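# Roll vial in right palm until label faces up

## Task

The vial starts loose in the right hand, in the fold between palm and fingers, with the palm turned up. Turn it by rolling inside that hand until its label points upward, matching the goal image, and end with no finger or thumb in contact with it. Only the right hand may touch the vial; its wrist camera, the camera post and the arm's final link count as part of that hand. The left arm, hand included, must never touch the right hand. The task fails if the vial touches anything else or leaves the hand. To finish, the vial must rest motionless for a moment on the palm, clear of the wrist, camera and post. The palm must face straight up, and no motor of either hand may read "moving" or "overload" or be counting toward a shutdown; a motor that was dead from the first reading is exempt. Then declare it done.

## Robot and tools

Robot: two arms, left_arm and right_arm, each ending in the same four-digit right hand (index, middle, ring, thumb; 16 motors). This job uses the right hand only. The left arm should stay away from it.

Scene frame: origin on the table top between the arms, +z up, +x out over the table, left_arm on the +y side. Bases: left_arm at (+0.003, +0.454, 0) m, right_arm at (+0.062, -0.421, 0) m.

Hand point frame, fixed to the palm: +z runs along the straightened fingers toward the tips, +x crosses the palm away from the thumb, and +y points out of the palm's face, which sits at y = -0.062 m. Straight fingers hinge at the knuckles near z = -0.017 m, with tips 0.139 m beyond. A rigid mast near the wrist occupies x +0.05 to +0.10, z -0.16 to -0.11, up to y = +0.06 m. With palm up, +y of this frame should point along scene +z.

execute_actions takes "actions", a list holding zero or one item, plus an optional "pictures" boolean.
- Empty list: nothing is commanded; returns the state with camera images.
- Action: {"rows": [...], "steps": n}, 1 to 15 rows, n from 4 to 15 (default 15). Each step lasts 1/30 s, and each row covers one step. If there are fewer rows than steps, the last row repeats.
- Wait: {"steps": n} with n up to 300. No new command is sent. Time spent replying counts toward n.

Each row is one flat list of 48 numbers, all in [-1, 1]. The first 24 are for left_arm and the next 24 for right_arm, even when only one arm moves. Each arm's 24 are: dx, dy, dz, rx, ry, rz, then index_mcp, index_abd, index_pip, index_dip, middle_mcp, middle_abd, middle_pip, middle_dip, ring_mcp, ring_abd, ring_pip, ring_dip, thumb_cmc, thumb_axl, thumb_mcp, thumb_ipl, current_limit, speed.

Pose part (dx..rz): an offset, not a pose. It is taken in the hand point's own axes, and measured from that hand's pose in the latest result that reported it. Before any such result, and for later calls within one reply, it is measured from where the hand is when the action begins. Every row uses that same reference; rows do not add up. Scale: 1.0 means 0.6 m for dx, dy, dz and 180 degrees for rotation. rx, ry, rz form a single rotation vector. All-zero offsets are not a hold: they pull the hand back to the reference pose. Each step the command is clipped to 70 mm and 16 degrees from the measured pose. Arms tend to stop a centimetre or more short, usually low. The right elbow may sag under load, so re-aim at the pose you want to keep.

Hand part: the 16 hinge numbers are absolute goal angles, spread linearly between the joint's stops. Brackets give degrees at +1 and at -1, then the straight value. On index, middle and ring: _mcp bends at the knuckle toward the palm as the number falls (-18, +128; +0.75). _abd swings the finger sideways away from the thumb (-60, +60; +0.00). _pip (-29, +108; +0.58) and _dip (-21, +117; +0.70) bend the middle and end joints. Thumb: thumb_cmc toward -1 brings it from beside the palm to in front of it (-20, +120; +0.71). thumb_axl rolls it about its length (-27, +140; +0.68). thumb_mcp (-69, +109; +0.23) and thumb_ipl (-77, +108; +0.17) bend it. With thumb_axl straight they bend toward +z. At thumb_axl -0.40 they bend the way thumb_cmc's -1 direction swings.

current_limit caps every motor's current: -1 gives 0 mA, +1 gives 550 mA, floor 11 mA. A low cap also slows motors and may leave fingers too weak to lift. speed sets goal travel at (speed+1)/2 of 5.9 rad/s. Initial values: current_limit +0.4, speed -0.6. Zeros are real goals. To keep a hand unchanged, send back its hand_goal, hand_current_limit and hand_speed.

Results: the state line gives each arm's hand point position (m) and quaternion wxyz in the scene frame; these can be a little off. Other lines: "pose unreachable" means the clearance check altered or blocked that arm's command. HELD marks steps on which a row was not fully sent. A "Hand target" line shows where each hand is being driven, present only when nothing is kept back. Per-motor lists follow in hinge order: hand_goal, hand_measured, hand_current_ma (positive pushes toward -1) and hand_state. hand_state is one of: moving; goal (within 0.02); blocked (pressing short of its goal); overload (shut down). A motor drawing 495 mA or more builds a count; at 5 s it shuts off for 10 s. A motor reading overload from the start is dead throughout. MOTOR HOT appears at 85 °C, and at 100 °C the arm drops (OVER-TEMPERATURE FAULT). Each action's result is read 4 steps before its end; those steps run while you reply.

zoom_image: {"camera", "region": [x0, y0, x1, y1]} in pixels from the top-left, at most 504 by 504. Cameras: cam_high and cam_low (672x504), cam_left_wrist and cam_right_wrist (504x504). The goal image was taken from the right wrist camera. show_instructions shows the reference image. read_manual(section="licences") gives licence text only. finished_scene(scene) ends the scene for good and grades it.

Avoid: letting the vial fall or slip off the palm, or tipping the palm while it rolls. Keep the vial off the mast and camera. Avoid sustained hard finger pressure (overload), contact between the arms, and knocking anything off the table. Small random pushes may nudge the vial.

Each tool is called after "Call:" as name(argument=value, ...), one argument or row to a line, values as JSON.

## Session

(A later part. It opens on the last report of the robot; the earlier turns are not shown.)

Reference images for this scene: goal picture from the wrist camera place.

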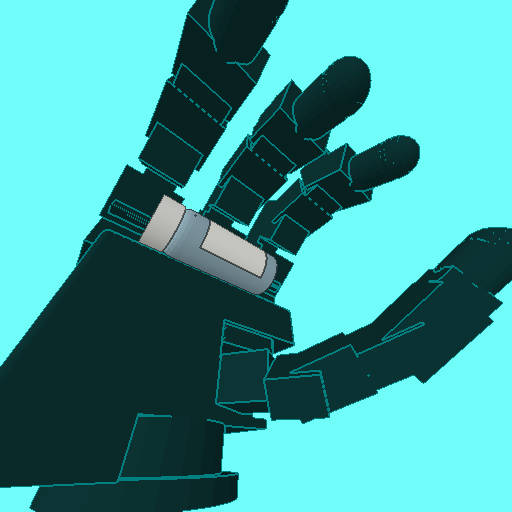

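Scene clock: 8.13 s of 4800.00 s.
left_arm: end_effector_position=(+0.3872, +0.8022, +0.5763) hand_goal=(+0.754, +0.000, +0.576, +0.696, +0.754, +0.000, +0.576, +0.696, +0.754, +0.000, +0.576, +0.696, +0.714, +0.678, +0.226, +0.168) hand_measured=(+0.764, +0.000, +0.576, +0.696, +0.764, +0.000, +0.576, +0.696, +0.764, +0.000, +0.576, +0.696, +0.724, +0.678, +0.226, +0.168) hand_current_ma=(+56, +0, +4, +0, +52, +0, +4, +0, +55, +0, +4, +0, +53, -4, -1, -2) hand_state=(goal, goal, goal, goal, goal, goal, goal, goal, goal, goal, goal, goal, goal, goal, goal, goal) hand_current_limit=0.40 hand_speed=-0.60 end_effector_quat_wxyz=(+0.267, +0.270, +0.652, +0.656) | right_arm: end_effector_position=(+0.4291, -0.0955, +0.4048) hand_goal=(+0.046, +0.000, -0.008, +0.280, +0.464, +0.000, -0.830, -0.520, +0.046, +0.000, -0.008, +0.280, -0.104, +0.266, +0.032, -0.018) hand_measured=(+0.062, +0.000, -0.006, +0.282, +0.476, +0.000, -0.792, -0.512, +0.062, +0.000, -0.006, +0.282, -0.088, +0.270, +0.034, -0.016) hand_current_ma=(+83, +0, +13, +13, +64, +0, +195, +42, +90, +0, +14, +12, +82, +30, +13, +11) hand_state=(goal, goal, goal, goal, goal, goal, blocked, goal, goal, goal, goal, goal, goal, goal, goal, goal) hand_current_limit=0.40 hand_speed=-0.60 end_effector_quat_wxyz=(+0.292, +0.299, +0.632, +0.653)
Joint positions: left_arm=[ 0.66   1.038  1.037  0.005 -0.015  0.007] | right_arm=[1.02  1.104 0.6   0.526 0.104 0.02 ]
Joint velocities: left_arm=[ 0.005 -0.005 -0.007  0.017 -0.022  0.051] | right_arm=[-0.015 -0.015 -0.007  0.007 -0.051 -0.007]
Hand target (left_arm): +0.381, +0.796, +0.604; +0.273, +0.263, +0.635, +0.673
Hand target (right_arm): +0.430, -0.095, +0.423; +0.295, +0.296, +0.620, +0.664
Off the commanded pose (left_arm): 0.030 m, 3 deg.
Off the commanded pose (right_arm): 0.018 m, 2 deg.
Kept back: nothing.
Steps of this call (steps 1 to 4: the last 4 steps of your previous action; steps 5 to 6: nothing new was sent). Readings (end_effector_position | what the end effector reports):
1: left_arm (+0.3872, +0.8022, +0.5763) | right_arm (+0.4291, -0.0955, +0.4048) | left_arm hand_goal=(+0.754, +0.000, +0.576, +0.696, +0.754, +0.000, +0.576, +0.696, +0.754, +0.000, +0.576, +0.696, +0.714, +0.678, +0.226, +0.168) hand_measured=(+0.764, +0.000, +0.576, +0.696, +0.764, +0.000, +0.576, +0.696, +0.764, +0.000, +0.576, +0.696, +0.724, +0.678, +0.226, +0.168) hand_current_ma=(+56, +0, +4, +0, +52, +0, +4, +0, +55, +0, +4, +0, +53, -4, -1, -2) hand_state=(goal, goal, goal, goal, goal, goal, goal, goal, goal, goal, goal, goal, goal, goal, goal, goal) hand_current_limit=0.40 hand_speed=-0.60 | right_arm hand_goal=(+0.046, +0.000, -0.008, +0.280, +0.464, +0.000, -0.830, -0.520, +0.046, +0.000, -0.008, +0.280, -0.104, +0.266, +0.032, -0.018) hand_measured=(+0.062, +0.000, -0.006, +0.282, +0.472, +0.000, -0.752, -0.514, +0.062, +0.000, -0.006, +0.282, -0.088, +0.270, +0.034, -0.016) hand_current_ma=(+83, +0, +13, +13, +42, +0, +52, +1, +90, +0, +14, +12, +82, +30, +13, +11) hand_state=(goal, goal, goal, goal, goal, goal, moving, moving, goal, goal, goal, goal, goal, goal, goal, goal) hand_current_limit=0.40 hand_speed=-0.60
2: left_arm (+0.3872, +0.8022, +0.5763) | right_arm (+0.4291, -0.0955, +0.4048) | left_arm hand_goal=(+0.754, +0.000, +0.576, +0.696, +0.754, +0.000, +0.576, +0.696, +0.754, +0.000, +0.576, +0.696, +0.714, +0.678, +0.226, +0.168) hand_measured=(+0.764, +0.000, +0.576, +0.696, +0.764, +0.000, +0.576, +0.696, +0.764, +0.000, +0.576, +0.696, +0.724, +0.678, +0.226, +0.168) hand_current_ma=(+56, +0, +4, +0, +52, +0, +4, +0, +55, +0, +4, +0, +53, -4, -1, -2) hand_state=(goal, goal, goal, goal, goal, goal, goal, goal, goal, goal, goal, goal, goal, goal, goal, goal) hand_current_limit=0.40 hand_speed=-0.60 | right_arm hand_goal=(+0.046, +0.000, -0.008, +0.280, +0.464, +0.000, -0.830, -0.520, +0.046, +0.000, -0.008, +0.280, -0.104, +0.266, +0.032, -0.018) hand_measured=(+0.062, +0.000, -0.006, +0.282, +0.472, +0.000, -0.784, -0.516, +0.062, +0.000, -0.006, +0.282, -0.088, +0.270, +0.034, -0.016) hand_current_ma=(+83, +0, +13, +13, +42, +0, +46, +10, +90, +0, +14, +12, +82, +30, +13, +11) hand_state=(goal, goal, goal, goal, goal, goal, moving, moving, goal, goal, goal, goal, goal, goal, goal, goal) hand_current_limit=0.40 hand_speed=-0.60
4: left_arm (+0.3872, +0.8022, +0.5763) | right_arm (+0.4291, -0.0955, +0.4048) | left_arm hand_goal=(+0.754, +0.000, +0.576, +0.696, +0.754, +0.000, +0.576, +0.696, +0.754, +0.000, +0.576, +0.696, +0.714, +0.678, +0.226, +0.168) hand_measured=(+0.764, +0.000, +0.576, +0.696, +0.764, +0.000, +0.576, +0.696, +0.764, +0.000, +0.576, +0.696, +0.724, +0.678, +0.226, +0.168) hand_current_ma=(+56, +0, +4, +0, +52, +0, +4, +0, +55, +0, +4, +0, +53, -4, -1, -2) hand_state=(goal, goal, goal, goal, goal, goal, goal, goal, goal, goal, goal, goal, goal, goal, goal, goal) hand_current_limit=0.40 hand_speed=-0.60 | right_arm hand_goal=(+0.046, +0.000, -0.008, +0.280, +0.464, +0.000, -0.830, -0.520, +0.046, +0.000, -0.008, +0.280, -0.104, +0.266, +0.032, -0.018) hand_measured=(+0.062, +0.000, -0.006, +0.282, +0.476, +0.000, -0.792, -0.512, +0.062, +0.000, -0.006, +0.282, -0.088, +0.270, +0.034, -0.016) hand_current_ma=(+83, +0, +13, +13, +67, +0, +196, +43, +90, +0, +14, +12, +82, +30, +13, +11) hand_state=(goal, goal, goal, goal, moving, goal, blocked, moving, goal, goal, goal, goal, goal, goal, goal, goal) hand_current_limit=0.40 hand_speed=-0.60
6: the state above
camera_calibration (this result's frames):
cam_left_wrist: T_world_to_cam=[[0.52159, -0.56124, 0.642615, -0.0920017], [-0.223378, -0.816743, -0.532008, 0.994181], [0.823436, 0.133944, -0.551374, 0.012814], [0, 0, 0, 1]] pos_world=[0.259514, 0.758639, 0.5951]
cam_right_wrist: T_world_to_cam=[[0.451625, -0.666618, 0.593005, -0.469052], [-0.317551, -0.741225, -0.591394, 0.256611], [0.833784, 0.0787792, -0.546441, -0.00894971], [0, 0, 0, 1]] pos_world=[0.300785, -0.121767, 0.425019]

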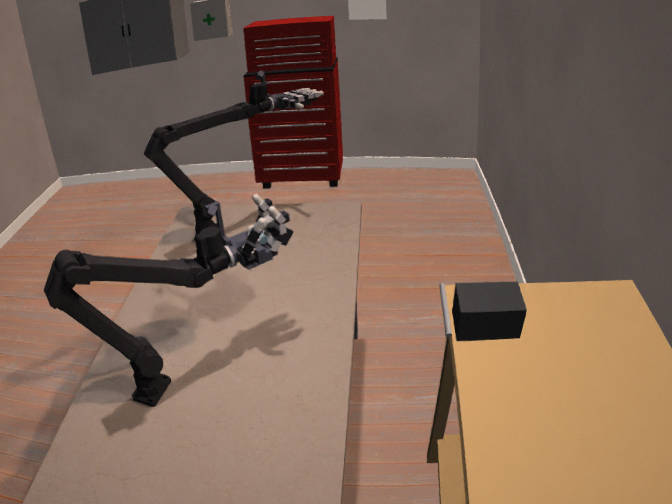

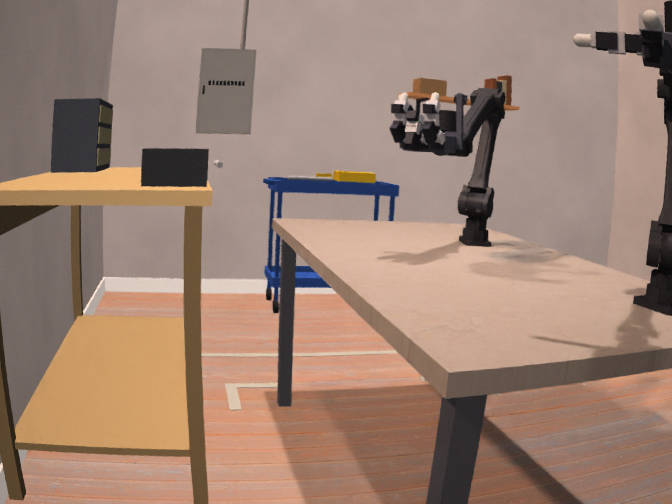

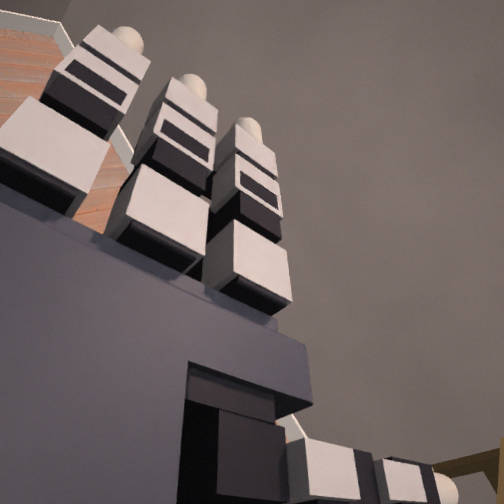

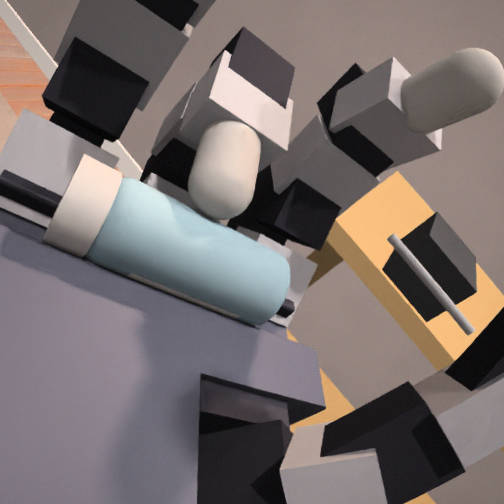

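Call:
execute_actions(
  actions=[
    {"rows": [
[0,0.0478,-0.0121,-0.0166,0,0,0.754,0,0.576,0.696,0.754,0,0.576,0.696,0.754,0,0.576,0.696,0.714,0.678,0.226,0.168,0.4,-0.6,0.0015,0.0303,0.0035,-0.0107,0,0.001,0.046,0,-0.008,0.28,0.449,0,-0.811,-0.552,0.046,0,-0.008,0.28,-0.104,0.266,0.032,-0.018,0.4,-0.4],
[0,0.0478,-0.0121,-0.0166,0,0,0.754,0,0.576,0.696,0.754,0,0.576,0.696,0.754,0,0.576,0.696,0.714,0.678,0.226,0.168,0.4,-0.6,0.0015,0.0303,0.0035,-0.0107,0,0.001,0.046,0,-0.008,0.28,0.436,0,-0.792,-0.583,0.046,0,-0.008,0.28,-0.104,0.266,0.032,-0.018,0.4,-0.4],
[0,0.0478,-0.0121,-0.0166,0,0,0.754,0,0.576,0.696,0.754,0,0.576,0.696,0.754,0,0.576,0.696,0.714,0.678,0.226,0.168,0.4,-0.6,0.0015,0.0303,0.0035,-0.0107,0,0.001,0.046,0,-0.008,0.28,0.422,0,-0.772,-0.614,0.046,0,-0.008,0.28,-0.104,0.266,0.032,-0.018,0.4,-0.4],
[0,0.0478,-0.0121,-0.0166,0,0,0.754,0,0.576,0.696,0.754,0,0.576,0.696,0.754,0,0.576,0.696,0.714,0.678,0.226,0.168,0.4,-0.6,0.0015,0.0303,0.0035,-0.0107,0,0.001,0.046,0,-0.008,0.28,0.409,0,-0.753,-0.645,0.046,0,-0.008,0.28,-0.104,0.266,0.032,-0.018,0.4,-0.4],
[0,0.0478,-0.0121,-0.0166,0,0,0.754,0,0.576,0.696,0.754,0,0.576,0.696,0.754,0,0.576,0.696,0.714,0.678,0.226,0.168,0.4,-0.6,0.0015,0.0303,0.0035,-0.0107,0,0.001,0.046,0,-0.008,0.28,0.395,0,-0.733,-0.676,0.046,0,-0.008,0.28,-0.104,0.266,0.032,-0.018,0.4,-0.4],
[0,0.0478,-0.0121,-0.0166,0,0,0.754,0,0.576,0.696,0.754,0,0.576,0.696,0.754,0,0.576,0.696,0.714,0.678,0.226,0.168,0.4,-0.6,0.0015,0.0303,0.0035,-0.0107,0,0.001,0.046,0,-0.008,0.28,0.380,0,-0.714,-0.708,0.046,0,-0.008,0.28,-0.104,0.266,0.032,-0.018,0.4,-0.4],
[0,0.0478,-0.0121,-0.0166,0,0,0.754,0,0.576,0.696,0.754,0,0.576,0.696,0.754,0,0.576,0.696,0.714,0.678,0.226,0.168,0.4,-0.6,0.0015,0.0303,0.0035,-0.0107,0,0.001,0.046,0,-0.008,0.28,0.364,0,-0.695,-0.739,0.046,0,-0.008,0.28,-0.104,0.266,0.032,-0.018,0.4,-0.4],
[0,0.0478,-0.0121,-0.0166,0,0,0.754,0,0.576,0.696,0.754,0,0.576,0.696,0.754,0,0.576,0.696,0.714,0.678,0.226,0.168,0.4,-0.6,0.0015,0.0303,0.0035,-0.0107,0,0.001,0.046,0,-0.008,0.28,0.349,0,-0.677,-0.771,0.046,0,-0.008,0.28,-0.104,0.266,0.032,-0.018,0.4,-0.4],
[0,0.0478,-0.0121,-0.0166,0,0,0.754,0,0.576,0.696,0.754,0,0.576,0.696,0.754,0,0.576,0.696,0.714,0.678,0.226,0.168,0.4,-0.6,0.0015,0.0303,0.0035,-0.0107,0,0.001,0.046,0,-0.008,0.28,0.333,0,-0.658,-0.802,0.046,0,-0.008,0.28,-0.104,0.266,0.032,-0.018,0.4,-0.4],
[0,0.0478,-0.0121,-0.0166,0,0,0.754,0,0.576,0.696,0.754,0,0.576,0.696,0.754,0,0.576,0.696,0.714,0.678,0.226,0.168,0.4,-0.6,0.0015,0.0303,0.0035,-0.0107,0,0.001,0.046,0,-0.008,0.28,0.318,0,-0.639,-0.834,0.046,0,-0.008,0.28,-0.104,0.266,0.032,-0.018,0.4,-0.4],
[0,0.0478,-0.0121,-0.0166,0,0,0.754,0,0.576,0.696,0.754,0,0.576,0.696,0.754,0,0.576,0.696,0.714,0.678,0.226,0.168,0.4,-0.6,0.0015,0.0303,0.0035,-0.0107,0,0.001,0.046,0,-0.008,0.28,0.302,0,-0.623,-0.865,0.046,0,-0.008,0.28,-0.104,0.266,0.032,-0.018,0.4,-0.4],
[0,0.0478,-0.0121,-0.0166,0,0,0.754,0,0.576,0.696,0.754,0,0.576,0.696,0.754,0,0.576,0.696,0.714,0.678,0.226,0.168,0.4,-0.6,0.0015,0.0303,0.0035,-0.0107,0,0.001,0.046,0,-0.008,0.28,0.286,0,-0.608,-0.896,0.046,0,-0.008,0.28,-0.104,0.266,0.032,-0.018,0.4,-0.4],
[0,0.0478,-0.0121,-0.0166,0,0,0.754,0,0.576,0.696,0.754,0,0.576,0.696,0.754,0,0.576,0.696,0.714,0.678,0.226,0.168,0.4,-0.6,0.0015,0.0303,0.0035,-0.0107,0,0.001,0.046,0,-0.008,0.28,0.269,0,-0.592,-0.927,0.046,0,-0.008,0.28,-0.104,0.266,0.032,-0.018,0.4,-0.4],
[0,0.0478,-0.0121,-0.0166,0,0,0.754,0,0.576,0.696,0.754,0,0.576,0.696,0.754,0,0.576,0.696,0.714,0.678,0.226,0.168,0.4,-0.6,0.0015,0.0303,0.0035,-0.0107,0,0.001,0.046,0,-0.008,0.28,0.253,0,-0.576,-0.958,0.046,0,-0.008,0.28,-0.104,0.266,0.032,-0.018,0.4,-0.4]
], "steps": 14},
  ],
)

Call:
execute_actions(
  actions=[
    {"steps": 8},
  ],
  pictures=true,
)

Scene clock: 9.60 s of 4800.00 s.
left_arm: end_effector_position=(+0.3872, +0.8022, +0.5763) hand_goal=(+0.754, +0.000, +0.576, +0.696, +0.754, +0.000, +0.576, +0.696, +0.754, +0.000, +0.576, +0.696, +0.714, +0.678, +0.226, +0.168) hand_measured=(+0.764, +0.000, +0.576, +0.696, +0.764, +0.000, +0.576, +0.696, +0.764, +0.000, +0.576, +0.696, +0.724, +0.678, +0.226, +0.168) hand_current_ma=(+56, +0, +4, +0, +52, +0, +4, +0, +55, +0, +4, +0, +53, -4, -1, -2) hand_state=(goal, goal, goal, goal, goal, goal, goal, goal, goal, goal, goal, goal, goal, goal, goal, goal) hand_current_limit=0.40 hand_speed=-0.60 end_effector_quat_wxyz=(+0.267, +0.270, +0.652, +0.656) | right_arm: end_effector_position=(+0.4291, -0.0955, +0.4048) hand_goal=(+0.046, +0.000, -0.008, +0.280, +0.318, +0.000, -0.638, -0.834, +0.046, +0.000, -0.008, +0.280, -0.104, +0.266, +0.032, -0.018) hand_measured=(+0.062, +0.000, -0.006, +0.282, +0.380, +0.000, -0.674, -0.684, +0.062, +0.000, -0.006, +0.282, -0.088, +0.270, +0.034, -0.016) hand_current_ma=(+83, +0, +13, +13, +146, +0, +29, +154, +90, +0, +14, +12, +82, +30, +13, +11) hand_state=(goal, goal, goal, goal, moving, goal, moving, moving, goal, goal, goal, goal, goal, goal, goal, goal) hand_current_limit=0.40 hand_speed=-0.40 end_effector_quat_wxyz=(+0.292, +0.299, +0.632, +0.653)
Joint positions: left_arm=[ 0.66   1.038  1.037  0.005 -0.015  0.007] | right_arm=[1.02  1.104 0.6   0.526 0.104 0.02 ]
Joint velocities: left_arm=[ 0.005 -0.005 -0.012 -0.017 -0.007  0.022] | right_arm=[-0.005 -0.005 -0.007 -0.012 -0.081  0.007]
Steps of this call (steps 1 to 34: nothing new was sent; steps 35 to 44: the first 10 steps of this action). Readings (end_effector_position | what the end effector reports):
35: left_arm (+0.3872, +0.8022, +0.5763) | right_arm (+0.4291, -0.0955, +0.4048) | left_arm hand_goal=(+0.754, +0.000, +0.576, +0.696, +0.754, +0.000, +0.576, +0.696, +0.754, +0.000, +0.576, +0.696, +0.714, +0.678, +0.226, +0.168) hand_measured=(+0.764, +0.000, +0.576, +0.696, +0.764, +0.000, +0.576, +0.696, +0.764, +0.000, +0.576, +0.696, +0.724, +0.678, +0.226, +0.168) hand_current_ma=(+56, +0, +4, +0, +52, +0, +4, +0, +55, +0, +4, +0, +53, -4, -1, -2) hand_state=(goal, goal, goal, goal, goal, goal, goal, goal, goal, goal, goal, goal, goal, goal, goal, goal) hand_current_limit=0.40 hand_speed=-0.60 | right_arm hand_goal=(+0.046, +0.000, -0.008, +0.280, +0.450, +0.000, -0.810, -0.552, +0.046, +0.000, -0.008, +0.280, -0.104, +0.266, +0.032, -0.018) hand_measured=(+0.062, +0.000, -0.006, +0.282, +0.476, +0.000, -0.792, -0.512, +0.062, +0.000, -0.006, +0.282, -0.088, +0.270, +0.034, -0.016) hand_current_ma=(+83, +0, +13, +13, +64, +0, +194, +42, +90, +0, +14, +12, +82, +30, +13, +11) hand_state=(goal, goal, goal, goal, moving, goal, moving, moving, goal, goal, goal, goal, goal, goal, goal, goal) hand_current_limit=0.40 hand_speed=-0.40
36: left_arm (+0.3872, +0.8022, +0.5763) | right_arm (+0.4291, -0.0955, +0.4048) | left_arm hand_goal=(+0.754, +0.000, +0.576, +0.696, +0.754, +0.000, +0.576, +0.696, +0.754, +0.000, +0.576, +0.696, +0.714, +0.678, +0.226, +0.168) hand_measured=(+0.764, +0.000, +0.576, +0.696, +0.764, +0.000, +0.576, +0.696, +0.764, +0.000, +0.576, +0.696, +0.724, +0.678, +0.226, +0.168) hand_current_ma=(+56, +0, +4, +0, +52, +0, +4, +0, +55, +0, +4, +0, +53, -4, -1, -2) hand_state=(goal, goal, goal, goal, goal, goal, goal, goal, goal, goal, goal, goal, goal, goal, goal, goal) hand_current_limit=0.40 hand_speed=-0.60 | right_arm hand_goal=(+0.046, +0.000, -0.008, +0.280, +0.436, +0.000, -0.792, -0.582, +0.046, +0.000, -0.008, +0.280, -0.104, +0.266, +0.032, -0.018) hand_measured=(+0.062, +0.000, -0.006, +0.282, +0.476, +0.000, -0.792, -0.512, +0.062, +0.000, -0.006, +0.282, -0.088, +0.270, +0.034, -0.016) hand_current_ma=(+83, +0, +13, +13, +145, +0, +86, +181, +90, +0, +14, +12, +82, +30, +13, +11) hand_state=(goal, goal, goal, goal, moving, goal, moving, moving, goal, goal, goal, goal, goal, goal, goal, goal) hand_current_limit=0.40 hand_speed=-0.40
38: left_arm (+0.3872, +0.8022, +0.5763) | right_arm (+0.4291, -0.0955, +0.4048) | left_arm hand_goal=(+0.754, +0.000, +0.576, +0.696, +0.754, +0.000, +0.576, +0.696, +0.754, +0.000, +0.576, +0.696, +0.714, +0.678, +0.226, +0.168) hand_measured=(+0.764, +0.000, +0.576, +0.696, +0.764, +0.000, +0.576, +0.696, +0.764, +0.000, +0.576, +0.696, +0.724, +0.678, +0.226, +0.168) hand_current_ma=(+56, +0, +4, +0, +52, +0, +4, +0, +55, +0, +4, +0, +53, -4, -1, -2) hand_state=(goal, goal, goal, goal, goal, goal, goal, goal, goal, goal, goal, goal, goal, goal, goal, goal) hand_current_limit=0.40 hand_speed=-0.60 | right_arm hand_goal=(+0.046, +0.000, -0.008, +0.280, +0.410, +0.000, -0.752, -0.644, +0.046, +0.000, -0.008, +0.280, -0.104, +0.266, +0.032, -0.018) hand_measured=(+0.062, +0.000, -0.006, +0.282, +0.466, +0.000, -0.776, -0.538, +0.062, +0.000, -0.006, +0.282, -0.088, +0.270, +0.034, -0.016) hand_current_ma=(+83, +0, +13, +13, +167, +0, +68, +206, +90, +0, +14, +12, +82, +30, +13, +11) hand_state=(goal, goal, goal, goal, moving, goal, moving, moving, goal, goal, goal, goal, goal, goal, goal, goal) hand_current_limit=0.40 hand_speed=-0.40
42: left_arm (+0.3872, +0.8022, +0.5763) | right_arm (+0.4291, -0.0955, +0.4048) | left_arm hand_goal=(+0.754, +0.000, +0.576, +0.696, +0.754, +0.000, +0.576, +0.696, +0.754, +0.000, +0.576, +0.696, +0.714, +0.678, +0.226, +0.168) hand_measured=(+0.764, +0.000, +0.576, +0.696, +0.764, +0.000, +0.576, +0.696, +0.764, +0.000, +0.576, +0.696, +0.724, +0.678, +0.226, +0.168) hand_current_ma=(+56, +0, +4, +0, +52, +0, +4, +0, +55, +0, +4, +0, +53, -4, -1, -2) hand_state=(goal, goal, goal, goal, goal, goal, goal, goal, goal, goal, goal, goal, goal, goal, goal, goal) hand_current_limit=0.40 hand_speed=-0.60 | right_arm hand_goal=(+0.046, +0.000, -0.008, +0.280, +0.350, +0.000, -0.676, -0.770, +0.046, +0.000, -0.008, +0.280, -0.104, +0.266, +0.032, -0.018) hand_measured=(+0.062, +0.000, -0.006, +0.282, +0.410, +0.000, -0.710, -0.630, +0.062, +0.000, -0.006, +0.282, -0.088, +0.270, +0.034, -0.016) hand_current_ma=(+83, +0, +13, +13, +151, +0, +33, +165, +90, +0, +14, +12, +82, +30, +13, +11) hand_state=(goal, goal, goal, goal, moving, goal, moving, moving, goal, goal, goal, goal, goal, goal, goal, goal) hand_current_limit=0.40 hand_speed=-0.40
44: the state above

Scene clock: 9.87 s of 4800.00 s.
left_arm: end_effector_position=(+0.3872, +0.8022, +0.5763) hand_goal=(+0.754, +0.000, +0.576, +0.696, +0.754, +0.000, +0.576, +0.696, +0.754, +0.000, +0.576, +0.696, +0.714, +0.678, +0.226, +0.168) hand_measured=(+0.764, +0.000, +0.576, +0.696, +0.764, +0.000, +0.576, +0.696, +0.764, +0.000, +0.576, +0.696, +0.724, +0.678, +0.226, +0.168) hand_current_ma=(+56, +0, +4, +0, +52, +0, +4, +0, +55, +0, +4, +0, +53, -4, -1, -2) hand_state=(goal, goal, goal, goal, goal, goal, goal, goal, goal, goal, goal, goal, goal, goal, goal, goal) hand_current_limit=0.40 hand_speed=-0.60 end_effector_quat_wxyz=(+0.267, +0.270, +0.652, +0.656) | right_arm: end_effector_position=(+0.4291, -0.0955, +0.4048) hand_goal=(+0.046, +0.000, -0.008, +0.280, +0.254, +0.000, -0.576, -0.958, +0.046, +0.000, -0.008, +0.280, -0.104, +0.266, +0.032, -0.018) hand_measured=(+0.062, +0.000, -0.006, +0.282, +0.278, +0.000, -0.566, -0.902, +0.062, +0.000, -0.006, +0.282, -0.088, +0.270, +0.034, -0.016) hand_current_ma=(+83, +0, +13, +13, +128, +0, +52, +116, +90, +0, +14, +12, +82, +30, +13, +11) hand_state=(goal, goal, goal, goal, moving, goal, moving, moving, goal, goal, goal, goal, goal, goal, goal, goal) hand_current_limit=0.40 hand_speed=-0.40 end_effector_quat_wxyz=(+0.292, +0.299, +0.632, +0.653)
Joint positions: left_arm=[ 0.66   1.038  1.037  0.005 -0.015  0.007] | right_arm=[1.02  1.104 0.6   0.526 0.104 0.02 ]
Joint velocities: left_arm=[-0.005 -0.005 -0.002 -0.017  0.007  0.007] | right_arm=[ 0.005 -0.015  0.002 -0.002  0.007 -0.007]
Hand target (left_arm): +0.381, +0.796, +0.604; +0.273, +0.263, +0.635, +0.673
Hand target (right_arm): +0.430, -0.095, +0.423; +0.295, +0.296, +0.620, +0.664
Off the commanded pose (left_arm): 0.030 m, 3 deg.
Off the commanded pose (right_arm): 0.018 m, 2 deg.
Kept back: nothing.
Steps of this call (steps 1 to 4: the last 4 steps of your previous action; steps 5 to 8: nothing new was sent). Readings (end_effector_position | what the end effector reports):
1: left_arm (+0.3872, +0.8022, +0.5763) | right_arm (+0.4291, -0.0955, +0.4048) | left_arm hand_goal=(+0.754, +0.000, +0.576, +0.696, +0.754, +0.000, +0.576, +0.696, +0.754, +0.000, +0.576, +0.696, +0.714, +0.678, +0.226, +0.168) hand_measured=(+0.764, +0.000, +0.576, +0.696, +0.764, +0.000, +0.576, +0.696, +0.764, +0.000, +0.576, +0.696, +0.724, +0.678, +0.226, +0.168) hand_current_ma=(+56, +0, +4, +0, +52, +0, +4, +0, +55, +0, +4, +0, +53, -4, -1, -2) hand_state=(goal, goal, goal, goal, goal, goal, goal, goal, goal, goal, goal, goal, goal, goal, goal, goal) hand_current_limit=0.40 hand_speed=-0.60 | right_arm hand_goal=(+0.046, +0.000, -0.008, +0.280, +0.302, +0.000, -0.622, -0.864, +0.046, +0.000, -0.008, +0.280, -0.104, +0.266, +0.032, -0.018) hand_measured=(+0.062, +0.000, -0.006, +0.282, +0.364, +0.000, -0.656, -0.710, +0.062, +0.000, -0.006, +0.282, -0.088, +0.270, +0.034, -0.016) hand_current_ma=(+83, +0, +13, +13, +145, +0, +22, +149, +90, +0, +14, +12, +82, +30, +13, +11) hand_state=(goal, goal, goal, goal, moving, goal, moving, moving, goal, goal, goal, goal, goal, goal, goal, goal) hand_current_limit=0.40 hand_speed=-0.40
2: left_arm (+0.3872, +0.8022, +0.5763) | right_arm (+0.4291, -0.0955, +0.4048) | left_arm hand_goal=(+0.754, +0.000, +0.576, +0.696, +0.754, +0.000, +0.576, +0.696, +0.754, +0.000, +0.576, +0.696, +0.714, +0.678, +0.226, +0.168) hand_measured=(+0.764, +0.000, +0.576, +0.696, +0.764, +0.000, +0.576, +0.696, +0.764, +0.000, +0.576, +0.696, +0.724, +0.678, +0.226, +0.168) hand_current_ma=(+56, +0, +4, +0, +52, +0, +4, +0, +55, +0, +4, +0, +53, -4, -1, -2) hand_state=(goal, goal, goal, goal, goal, goal, goal, goal, goal, goal, goal, goal, goal, goal, goal, goal) hand_current_limit=0.40 hand_speed=-0.60 | right_arm hand_goal=(+0.046, +0.000, -0.008, +0.280, +0.286, +0.000, -0.608, -0.896, +0.046, +0.000, -0.008, +0.280, -0.104, +0.266, +0.032, -0.018) hand_measured=(+0.062, +0.000, -0.006, +0.282, +0.348, +0.000, -0.638, -0.738, +0.062, +0.000, -0.006, +0.282, -0.088, +0.270, +0.034, -0.016) hand_current_ma=(+83, +0, +13, +13, +141, +0, +26, +141, +90, +0, +14, +12, +82, +30, +13, +11) hand_state=(goal, goal, goal, goal, moving, goal, moving, moving, goal, goal, goal, goal, goal, goal, goal, goal) hand_current_limit=0.40 hand_speed=-0.40
4: left_arm (+0.3872, +0.8022, +0.5763) | right_arm (+0.4291, -0.0955, +0.4048) | left_arm hand_goal=(+0.754, +0.000, +0.576, +0.696, +0.754, +0.000, +0.576, +0.696, +0.754, +0.000, +0.576, +0.696, +0.714, +0.678, +0.226, +0.168) hand_measured=(+0.764, +0.000, +0.576, +0.696, +0.764, +0.000, +0.576, +0.696, +0.764, +0.000, +0.576, +0.696, +0.724, +0.678, +0.226, +0.168) hand_current_ma=(+56, +0, +4, +0, +52, +0, +4, +0, +55, +0, +4, +0, +53, -4, -1, -2) hand_state=(goal, goal, goal, goal, goal, goal, goal, goal, goal, goal, goal, goal, goal, goal, goal, goal) hand_current_limit=0.40 hand_speed=-0.60 | right_arm hand_goal=(+0.046, +0.000, -0.008, +0.280, +0.254, +0.000, -0.576, -0.958, +0.046, +0.000, -0.008, +0.280, -0.104, +0.266, +0.032, -0.018) hand_measured=(+0.062, +0.000, -0.006, +0.282, +0.316, +0.000, -0.604, -0.792, +0.062, +0.000, -0.006, +0.282, -0.088, +0.270, +0.034, -0.016) hand_current_ma=(+83, +0, +13, +13, +149, +0, +37, +158, +90, +0, +14, +12, +82, +30, +13, +11) hand_state=(goal, goal, goal, goal, moving, goal, moving, moving, goal, goal, goal, goal, goal, goal, goal, goal) hand_current_limit=0.40 hand_speed=-0.40
8: the state above
camera_calibration (this result's frames):
cam_left_wrist: T_world_to_cam=[[0.52159, -0.56124, 0.642615, -0.0920017], [-0.223378, -0.816743, -0.532008, 0.994181], [0.823436, 0.133944, -0.551374, 0.012814], [0, 0, 0, 1]] pos_world=[0.259514, 0.758639, 0.5951]
cam_right_wrist: T_world_to_cam=[[0.451625, -0.666618, 0.593005, -0.469052], [-0.317551, -0.741225, -0.591394, 0.256611], [0.833784, 0.0787792, -0.546441, -0.00894971], [0, 0, 0, 1]] pos_world=[0.300785, -0.121767, 0.425019]

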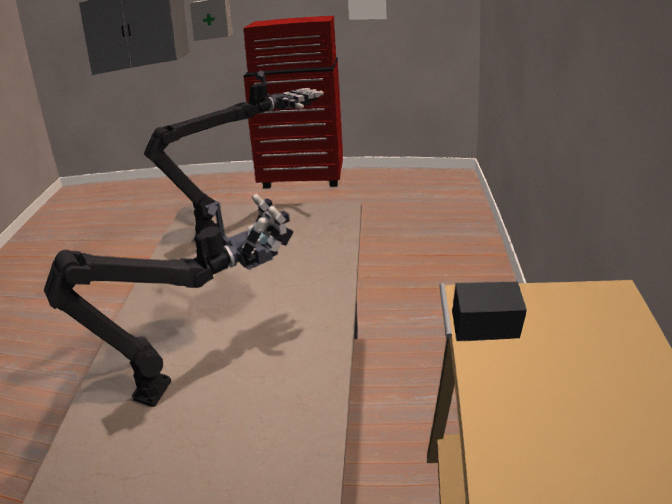

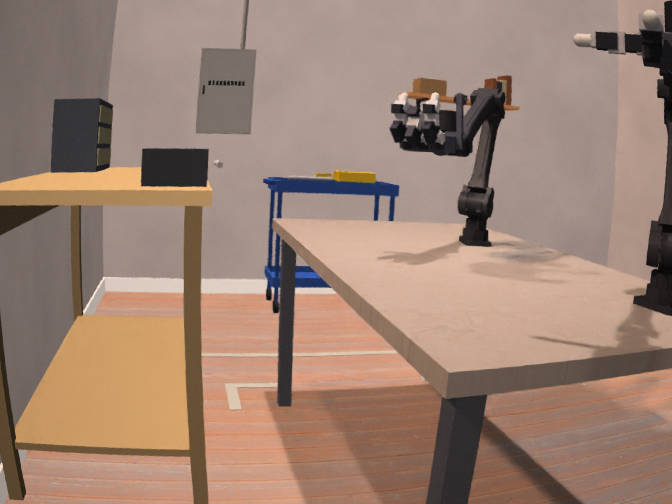

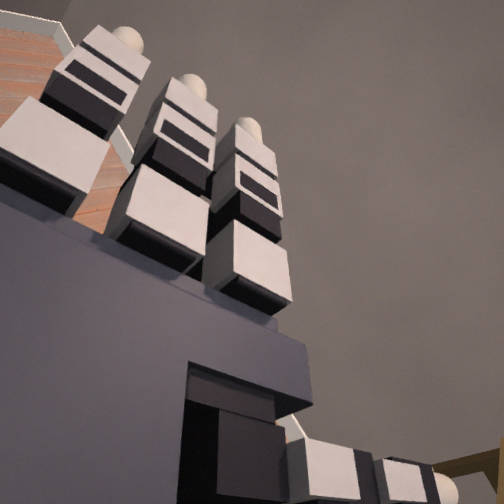

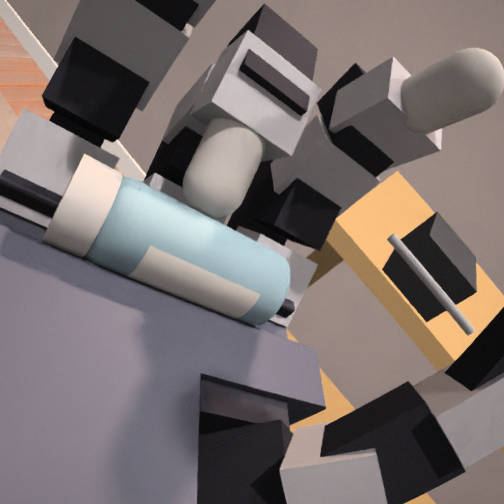

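Call:
execute_actions(
  actions=[],
)

Call:
zoom_image(
  camera="cam_right_wrist",
  region=[20, 130, 320, 350],
)

Scene clock: 9.93 s of 4800.00 s.
left_arm: end_effector_position=(+0.3872, +0.8022, +0.5763) hand_goal=(+0.754, +0.000, +0.576, +0.696, +0.754, +0.000, +0.576, +0.696, +0.754, +0.000, +0.576, +0.696, +0.714, +0.678, +0.226, +0.168) hand_measured=(+0.764, +0.000, +0.576, +0.696, +0.764, +0.000, +0.576, +0.696, +0.764, +0.000, +0.576, +0.696, +0.724, +0.678, +0.226, +0.168) hand_current_ma=(+56, +0, +4, +0, +52, +0, +4, +0, +55, +0, +4, +0, +53, -4, -1, -2) hand_state=(goal, goal, goal, goal, goal, goal, goal, goal, goal, goal, goal, goal, goal, goal, goal, goal) hand_current_limit=0.40 hand_speed=-0.60 end_effector_quat_wxyz=(+0.267, +0.270, +0.652, +0.656) | right_arm: end_effector_position=(+0.4291, -0.0955, +0.4048) hand_goal=(+0.046, +0.000, -0.008, +0.280, +0.254, +0.000, -0.576, -0.958, +0.046, +0.000, -0.008, +0.280, -0.104, +0.266, +0.032, -0.018) hand_measured=(+0.062, +0.000, -0.006, +0.282, +0.276, +0.000, -0.566, -0.940, +0.062, +0.000, -0.006, +0.282, -0.088, +0.270, +0.034, -0.016) hand_current_ma=(+83, +0, +13, +13, +108, +0, +53, +36, +90, +0, +14, +12, +82, +30, +13, +11) hand_state=(goal, goal, goal, goal, moving, goal, goal, moving, goal, goal, goal, goal, goal, goal, goal, goal) hand_current_limit=0.40 hand_speed=-0.40 end_effector_quat_wxyz=(+0.292, +0.299, +0.632, +0.653)
Joint positions: left_arm=[ 0.66   1.038  1.037  0.005 -0.015  0.007] | right_arm=[1.02  1.104 0.6   0.526 0.104 0.02 ]
Joint velocities: left_arm=[-0.015 -0.015  0.012  0.002  0.007  0.066] | right_arm=[-0.005 -0.005  0.007 -0.007 -0.022  0.007]
Hand target (left_arm): +0.381, +0.796, +0.604; +0.273, +0.263, +0.635, +0.673
Hand target (right_arm): +0.430, -0.095, +0.423; +0.295, +0.296, +0.620, +0.664
Off the commanded pose (left_arm): 0.030 m, 3 deg.
Off the commanded pose (right_arm): 0.018 m, 2 deg.
Kept back: nothing.
Steps of this call (steps 1 to 2: nothing new was sent). Readings (end_effector_position | what the end effector reports):
1: left_arm (+0.3872, +0.8022, +0.5763) | right_arm (+0.4291, -0.0955, +0.4048) | left_arm hand_goal=(+0.754, +0.000, +0.576, +0.696, +0.754, +0.000, +0.576, +0.696, +0.754, +0.000, +0.576, +0.696, +0.714, +0.678, +0.226, +0.168) hand_measured=(+0.764, +0.000, +0.576, +0.696, +0.764, +0.000, +0.576, +0.696, +0.764, +0.000, +0.576, +0.696, +0.724, +0.678, +0.226, +0.168) hand_current_ma=(+56, +0, +4, +0, +52, +0, +4, +0, +55, +0, +4, +0, +53, -4, -1, -2) hand_state=(goal, goal, goal, goal, goal, goal, goal, goal, goal, goal, goal, goal, goal, goal, goal, goal) hand_current_limit=0.40 hand_speed=-0.60 | right_arm hand_goal=(+0.046, +0.000, -0.008, +0.280, +0.254, +0.000, -0.576, -0.958, +0.046, +0.000, -0.008, +0.280, -0.104, +0.266, +0.032, -0.018) hand_measured=(+0.062, +0.000, -0.006, +0.282, +0.278, +0.000, -0.566, -0.928, +0.062, +0.000, -0.006, +0.282, -0.088, +0.270, +0.034, -0.016) hand_current_ma=(+83, +0, +13, +13, +119, +0, +53, +41, +90, +0, +14, +12, +82, +30, +13, +11) hand_state=(goal, goal, goal, goal, moving, goal, goal, moving, goal, goal, goal, goal, goal, goal, goal, goal) hand_current_limit=0.40 hand_speed=-0.40
2: the state above
camera_calibration (this result's frames):
cam_left_wrist: T_world_to_cam=[[0.52159, -0.56124, 0.642615, -0.0920017], [-0.223378, -0.816743, -0.532008, 0.994181], [0.823436, 0.133944, -0.551374, 0.012814], [0, 0, 0, 1]] pos_world=[0.259514, 0.758639, 0.5951]
cam_right_wrist: T_world_to_cam=[[0.451625, -0.666618, 0.593005, -0.469052], [-0.317551, -0.741225, -0.591394, 0.256611], [0.833784, 0.0787792, -0.546441, -0.00894971], [0, 0, 0, 1]] pos_world=[0.300785, -0.121767, 0.425019]

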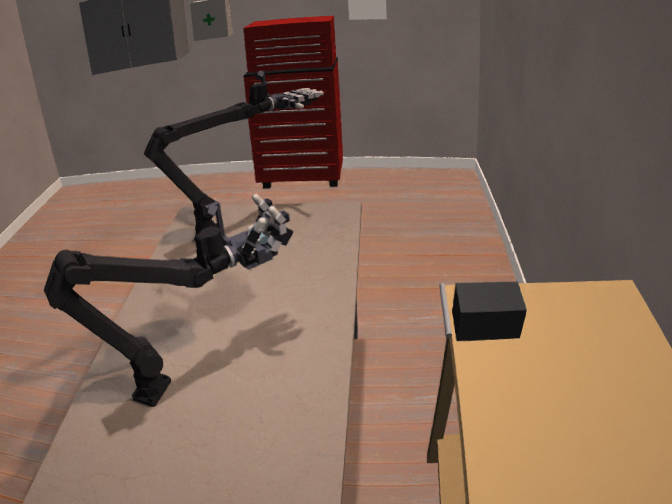

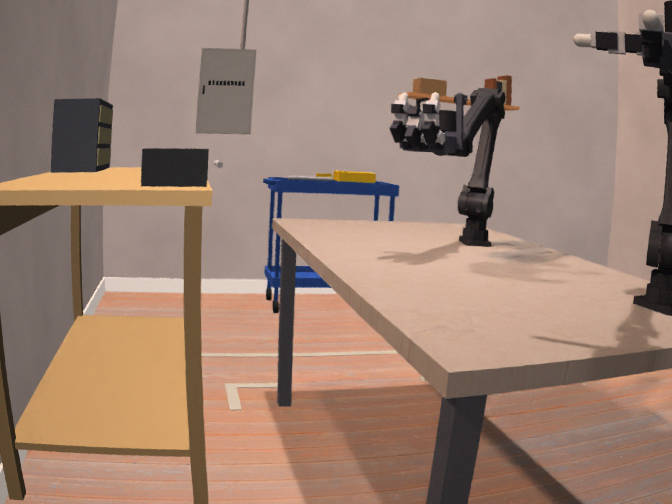

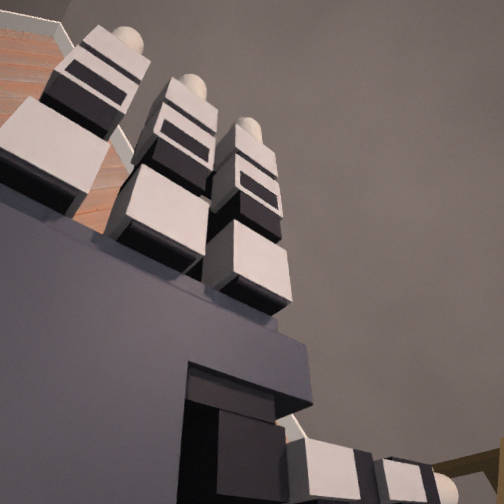

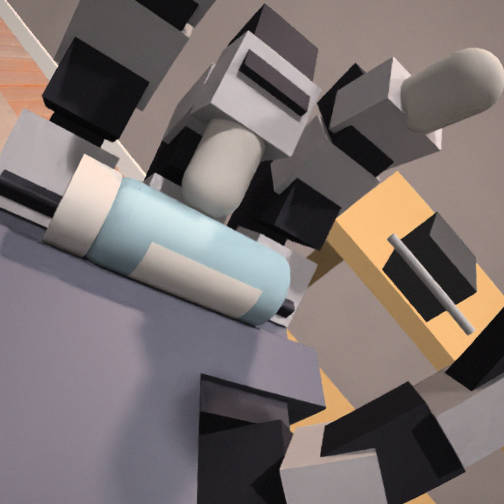

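Region (20, 130, 320, 350) of cam_right_wrist's 504x504 image, scaled by 1.680, with more detail than that image has; it fills the top 370 rows of this view, and the rest is white.

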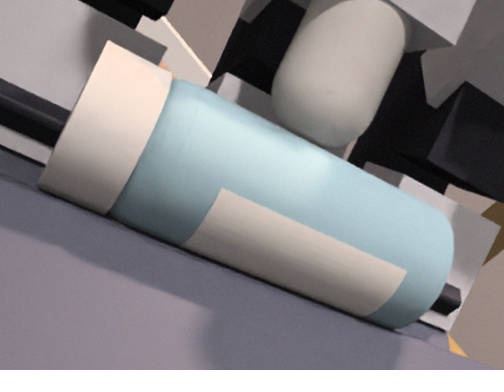

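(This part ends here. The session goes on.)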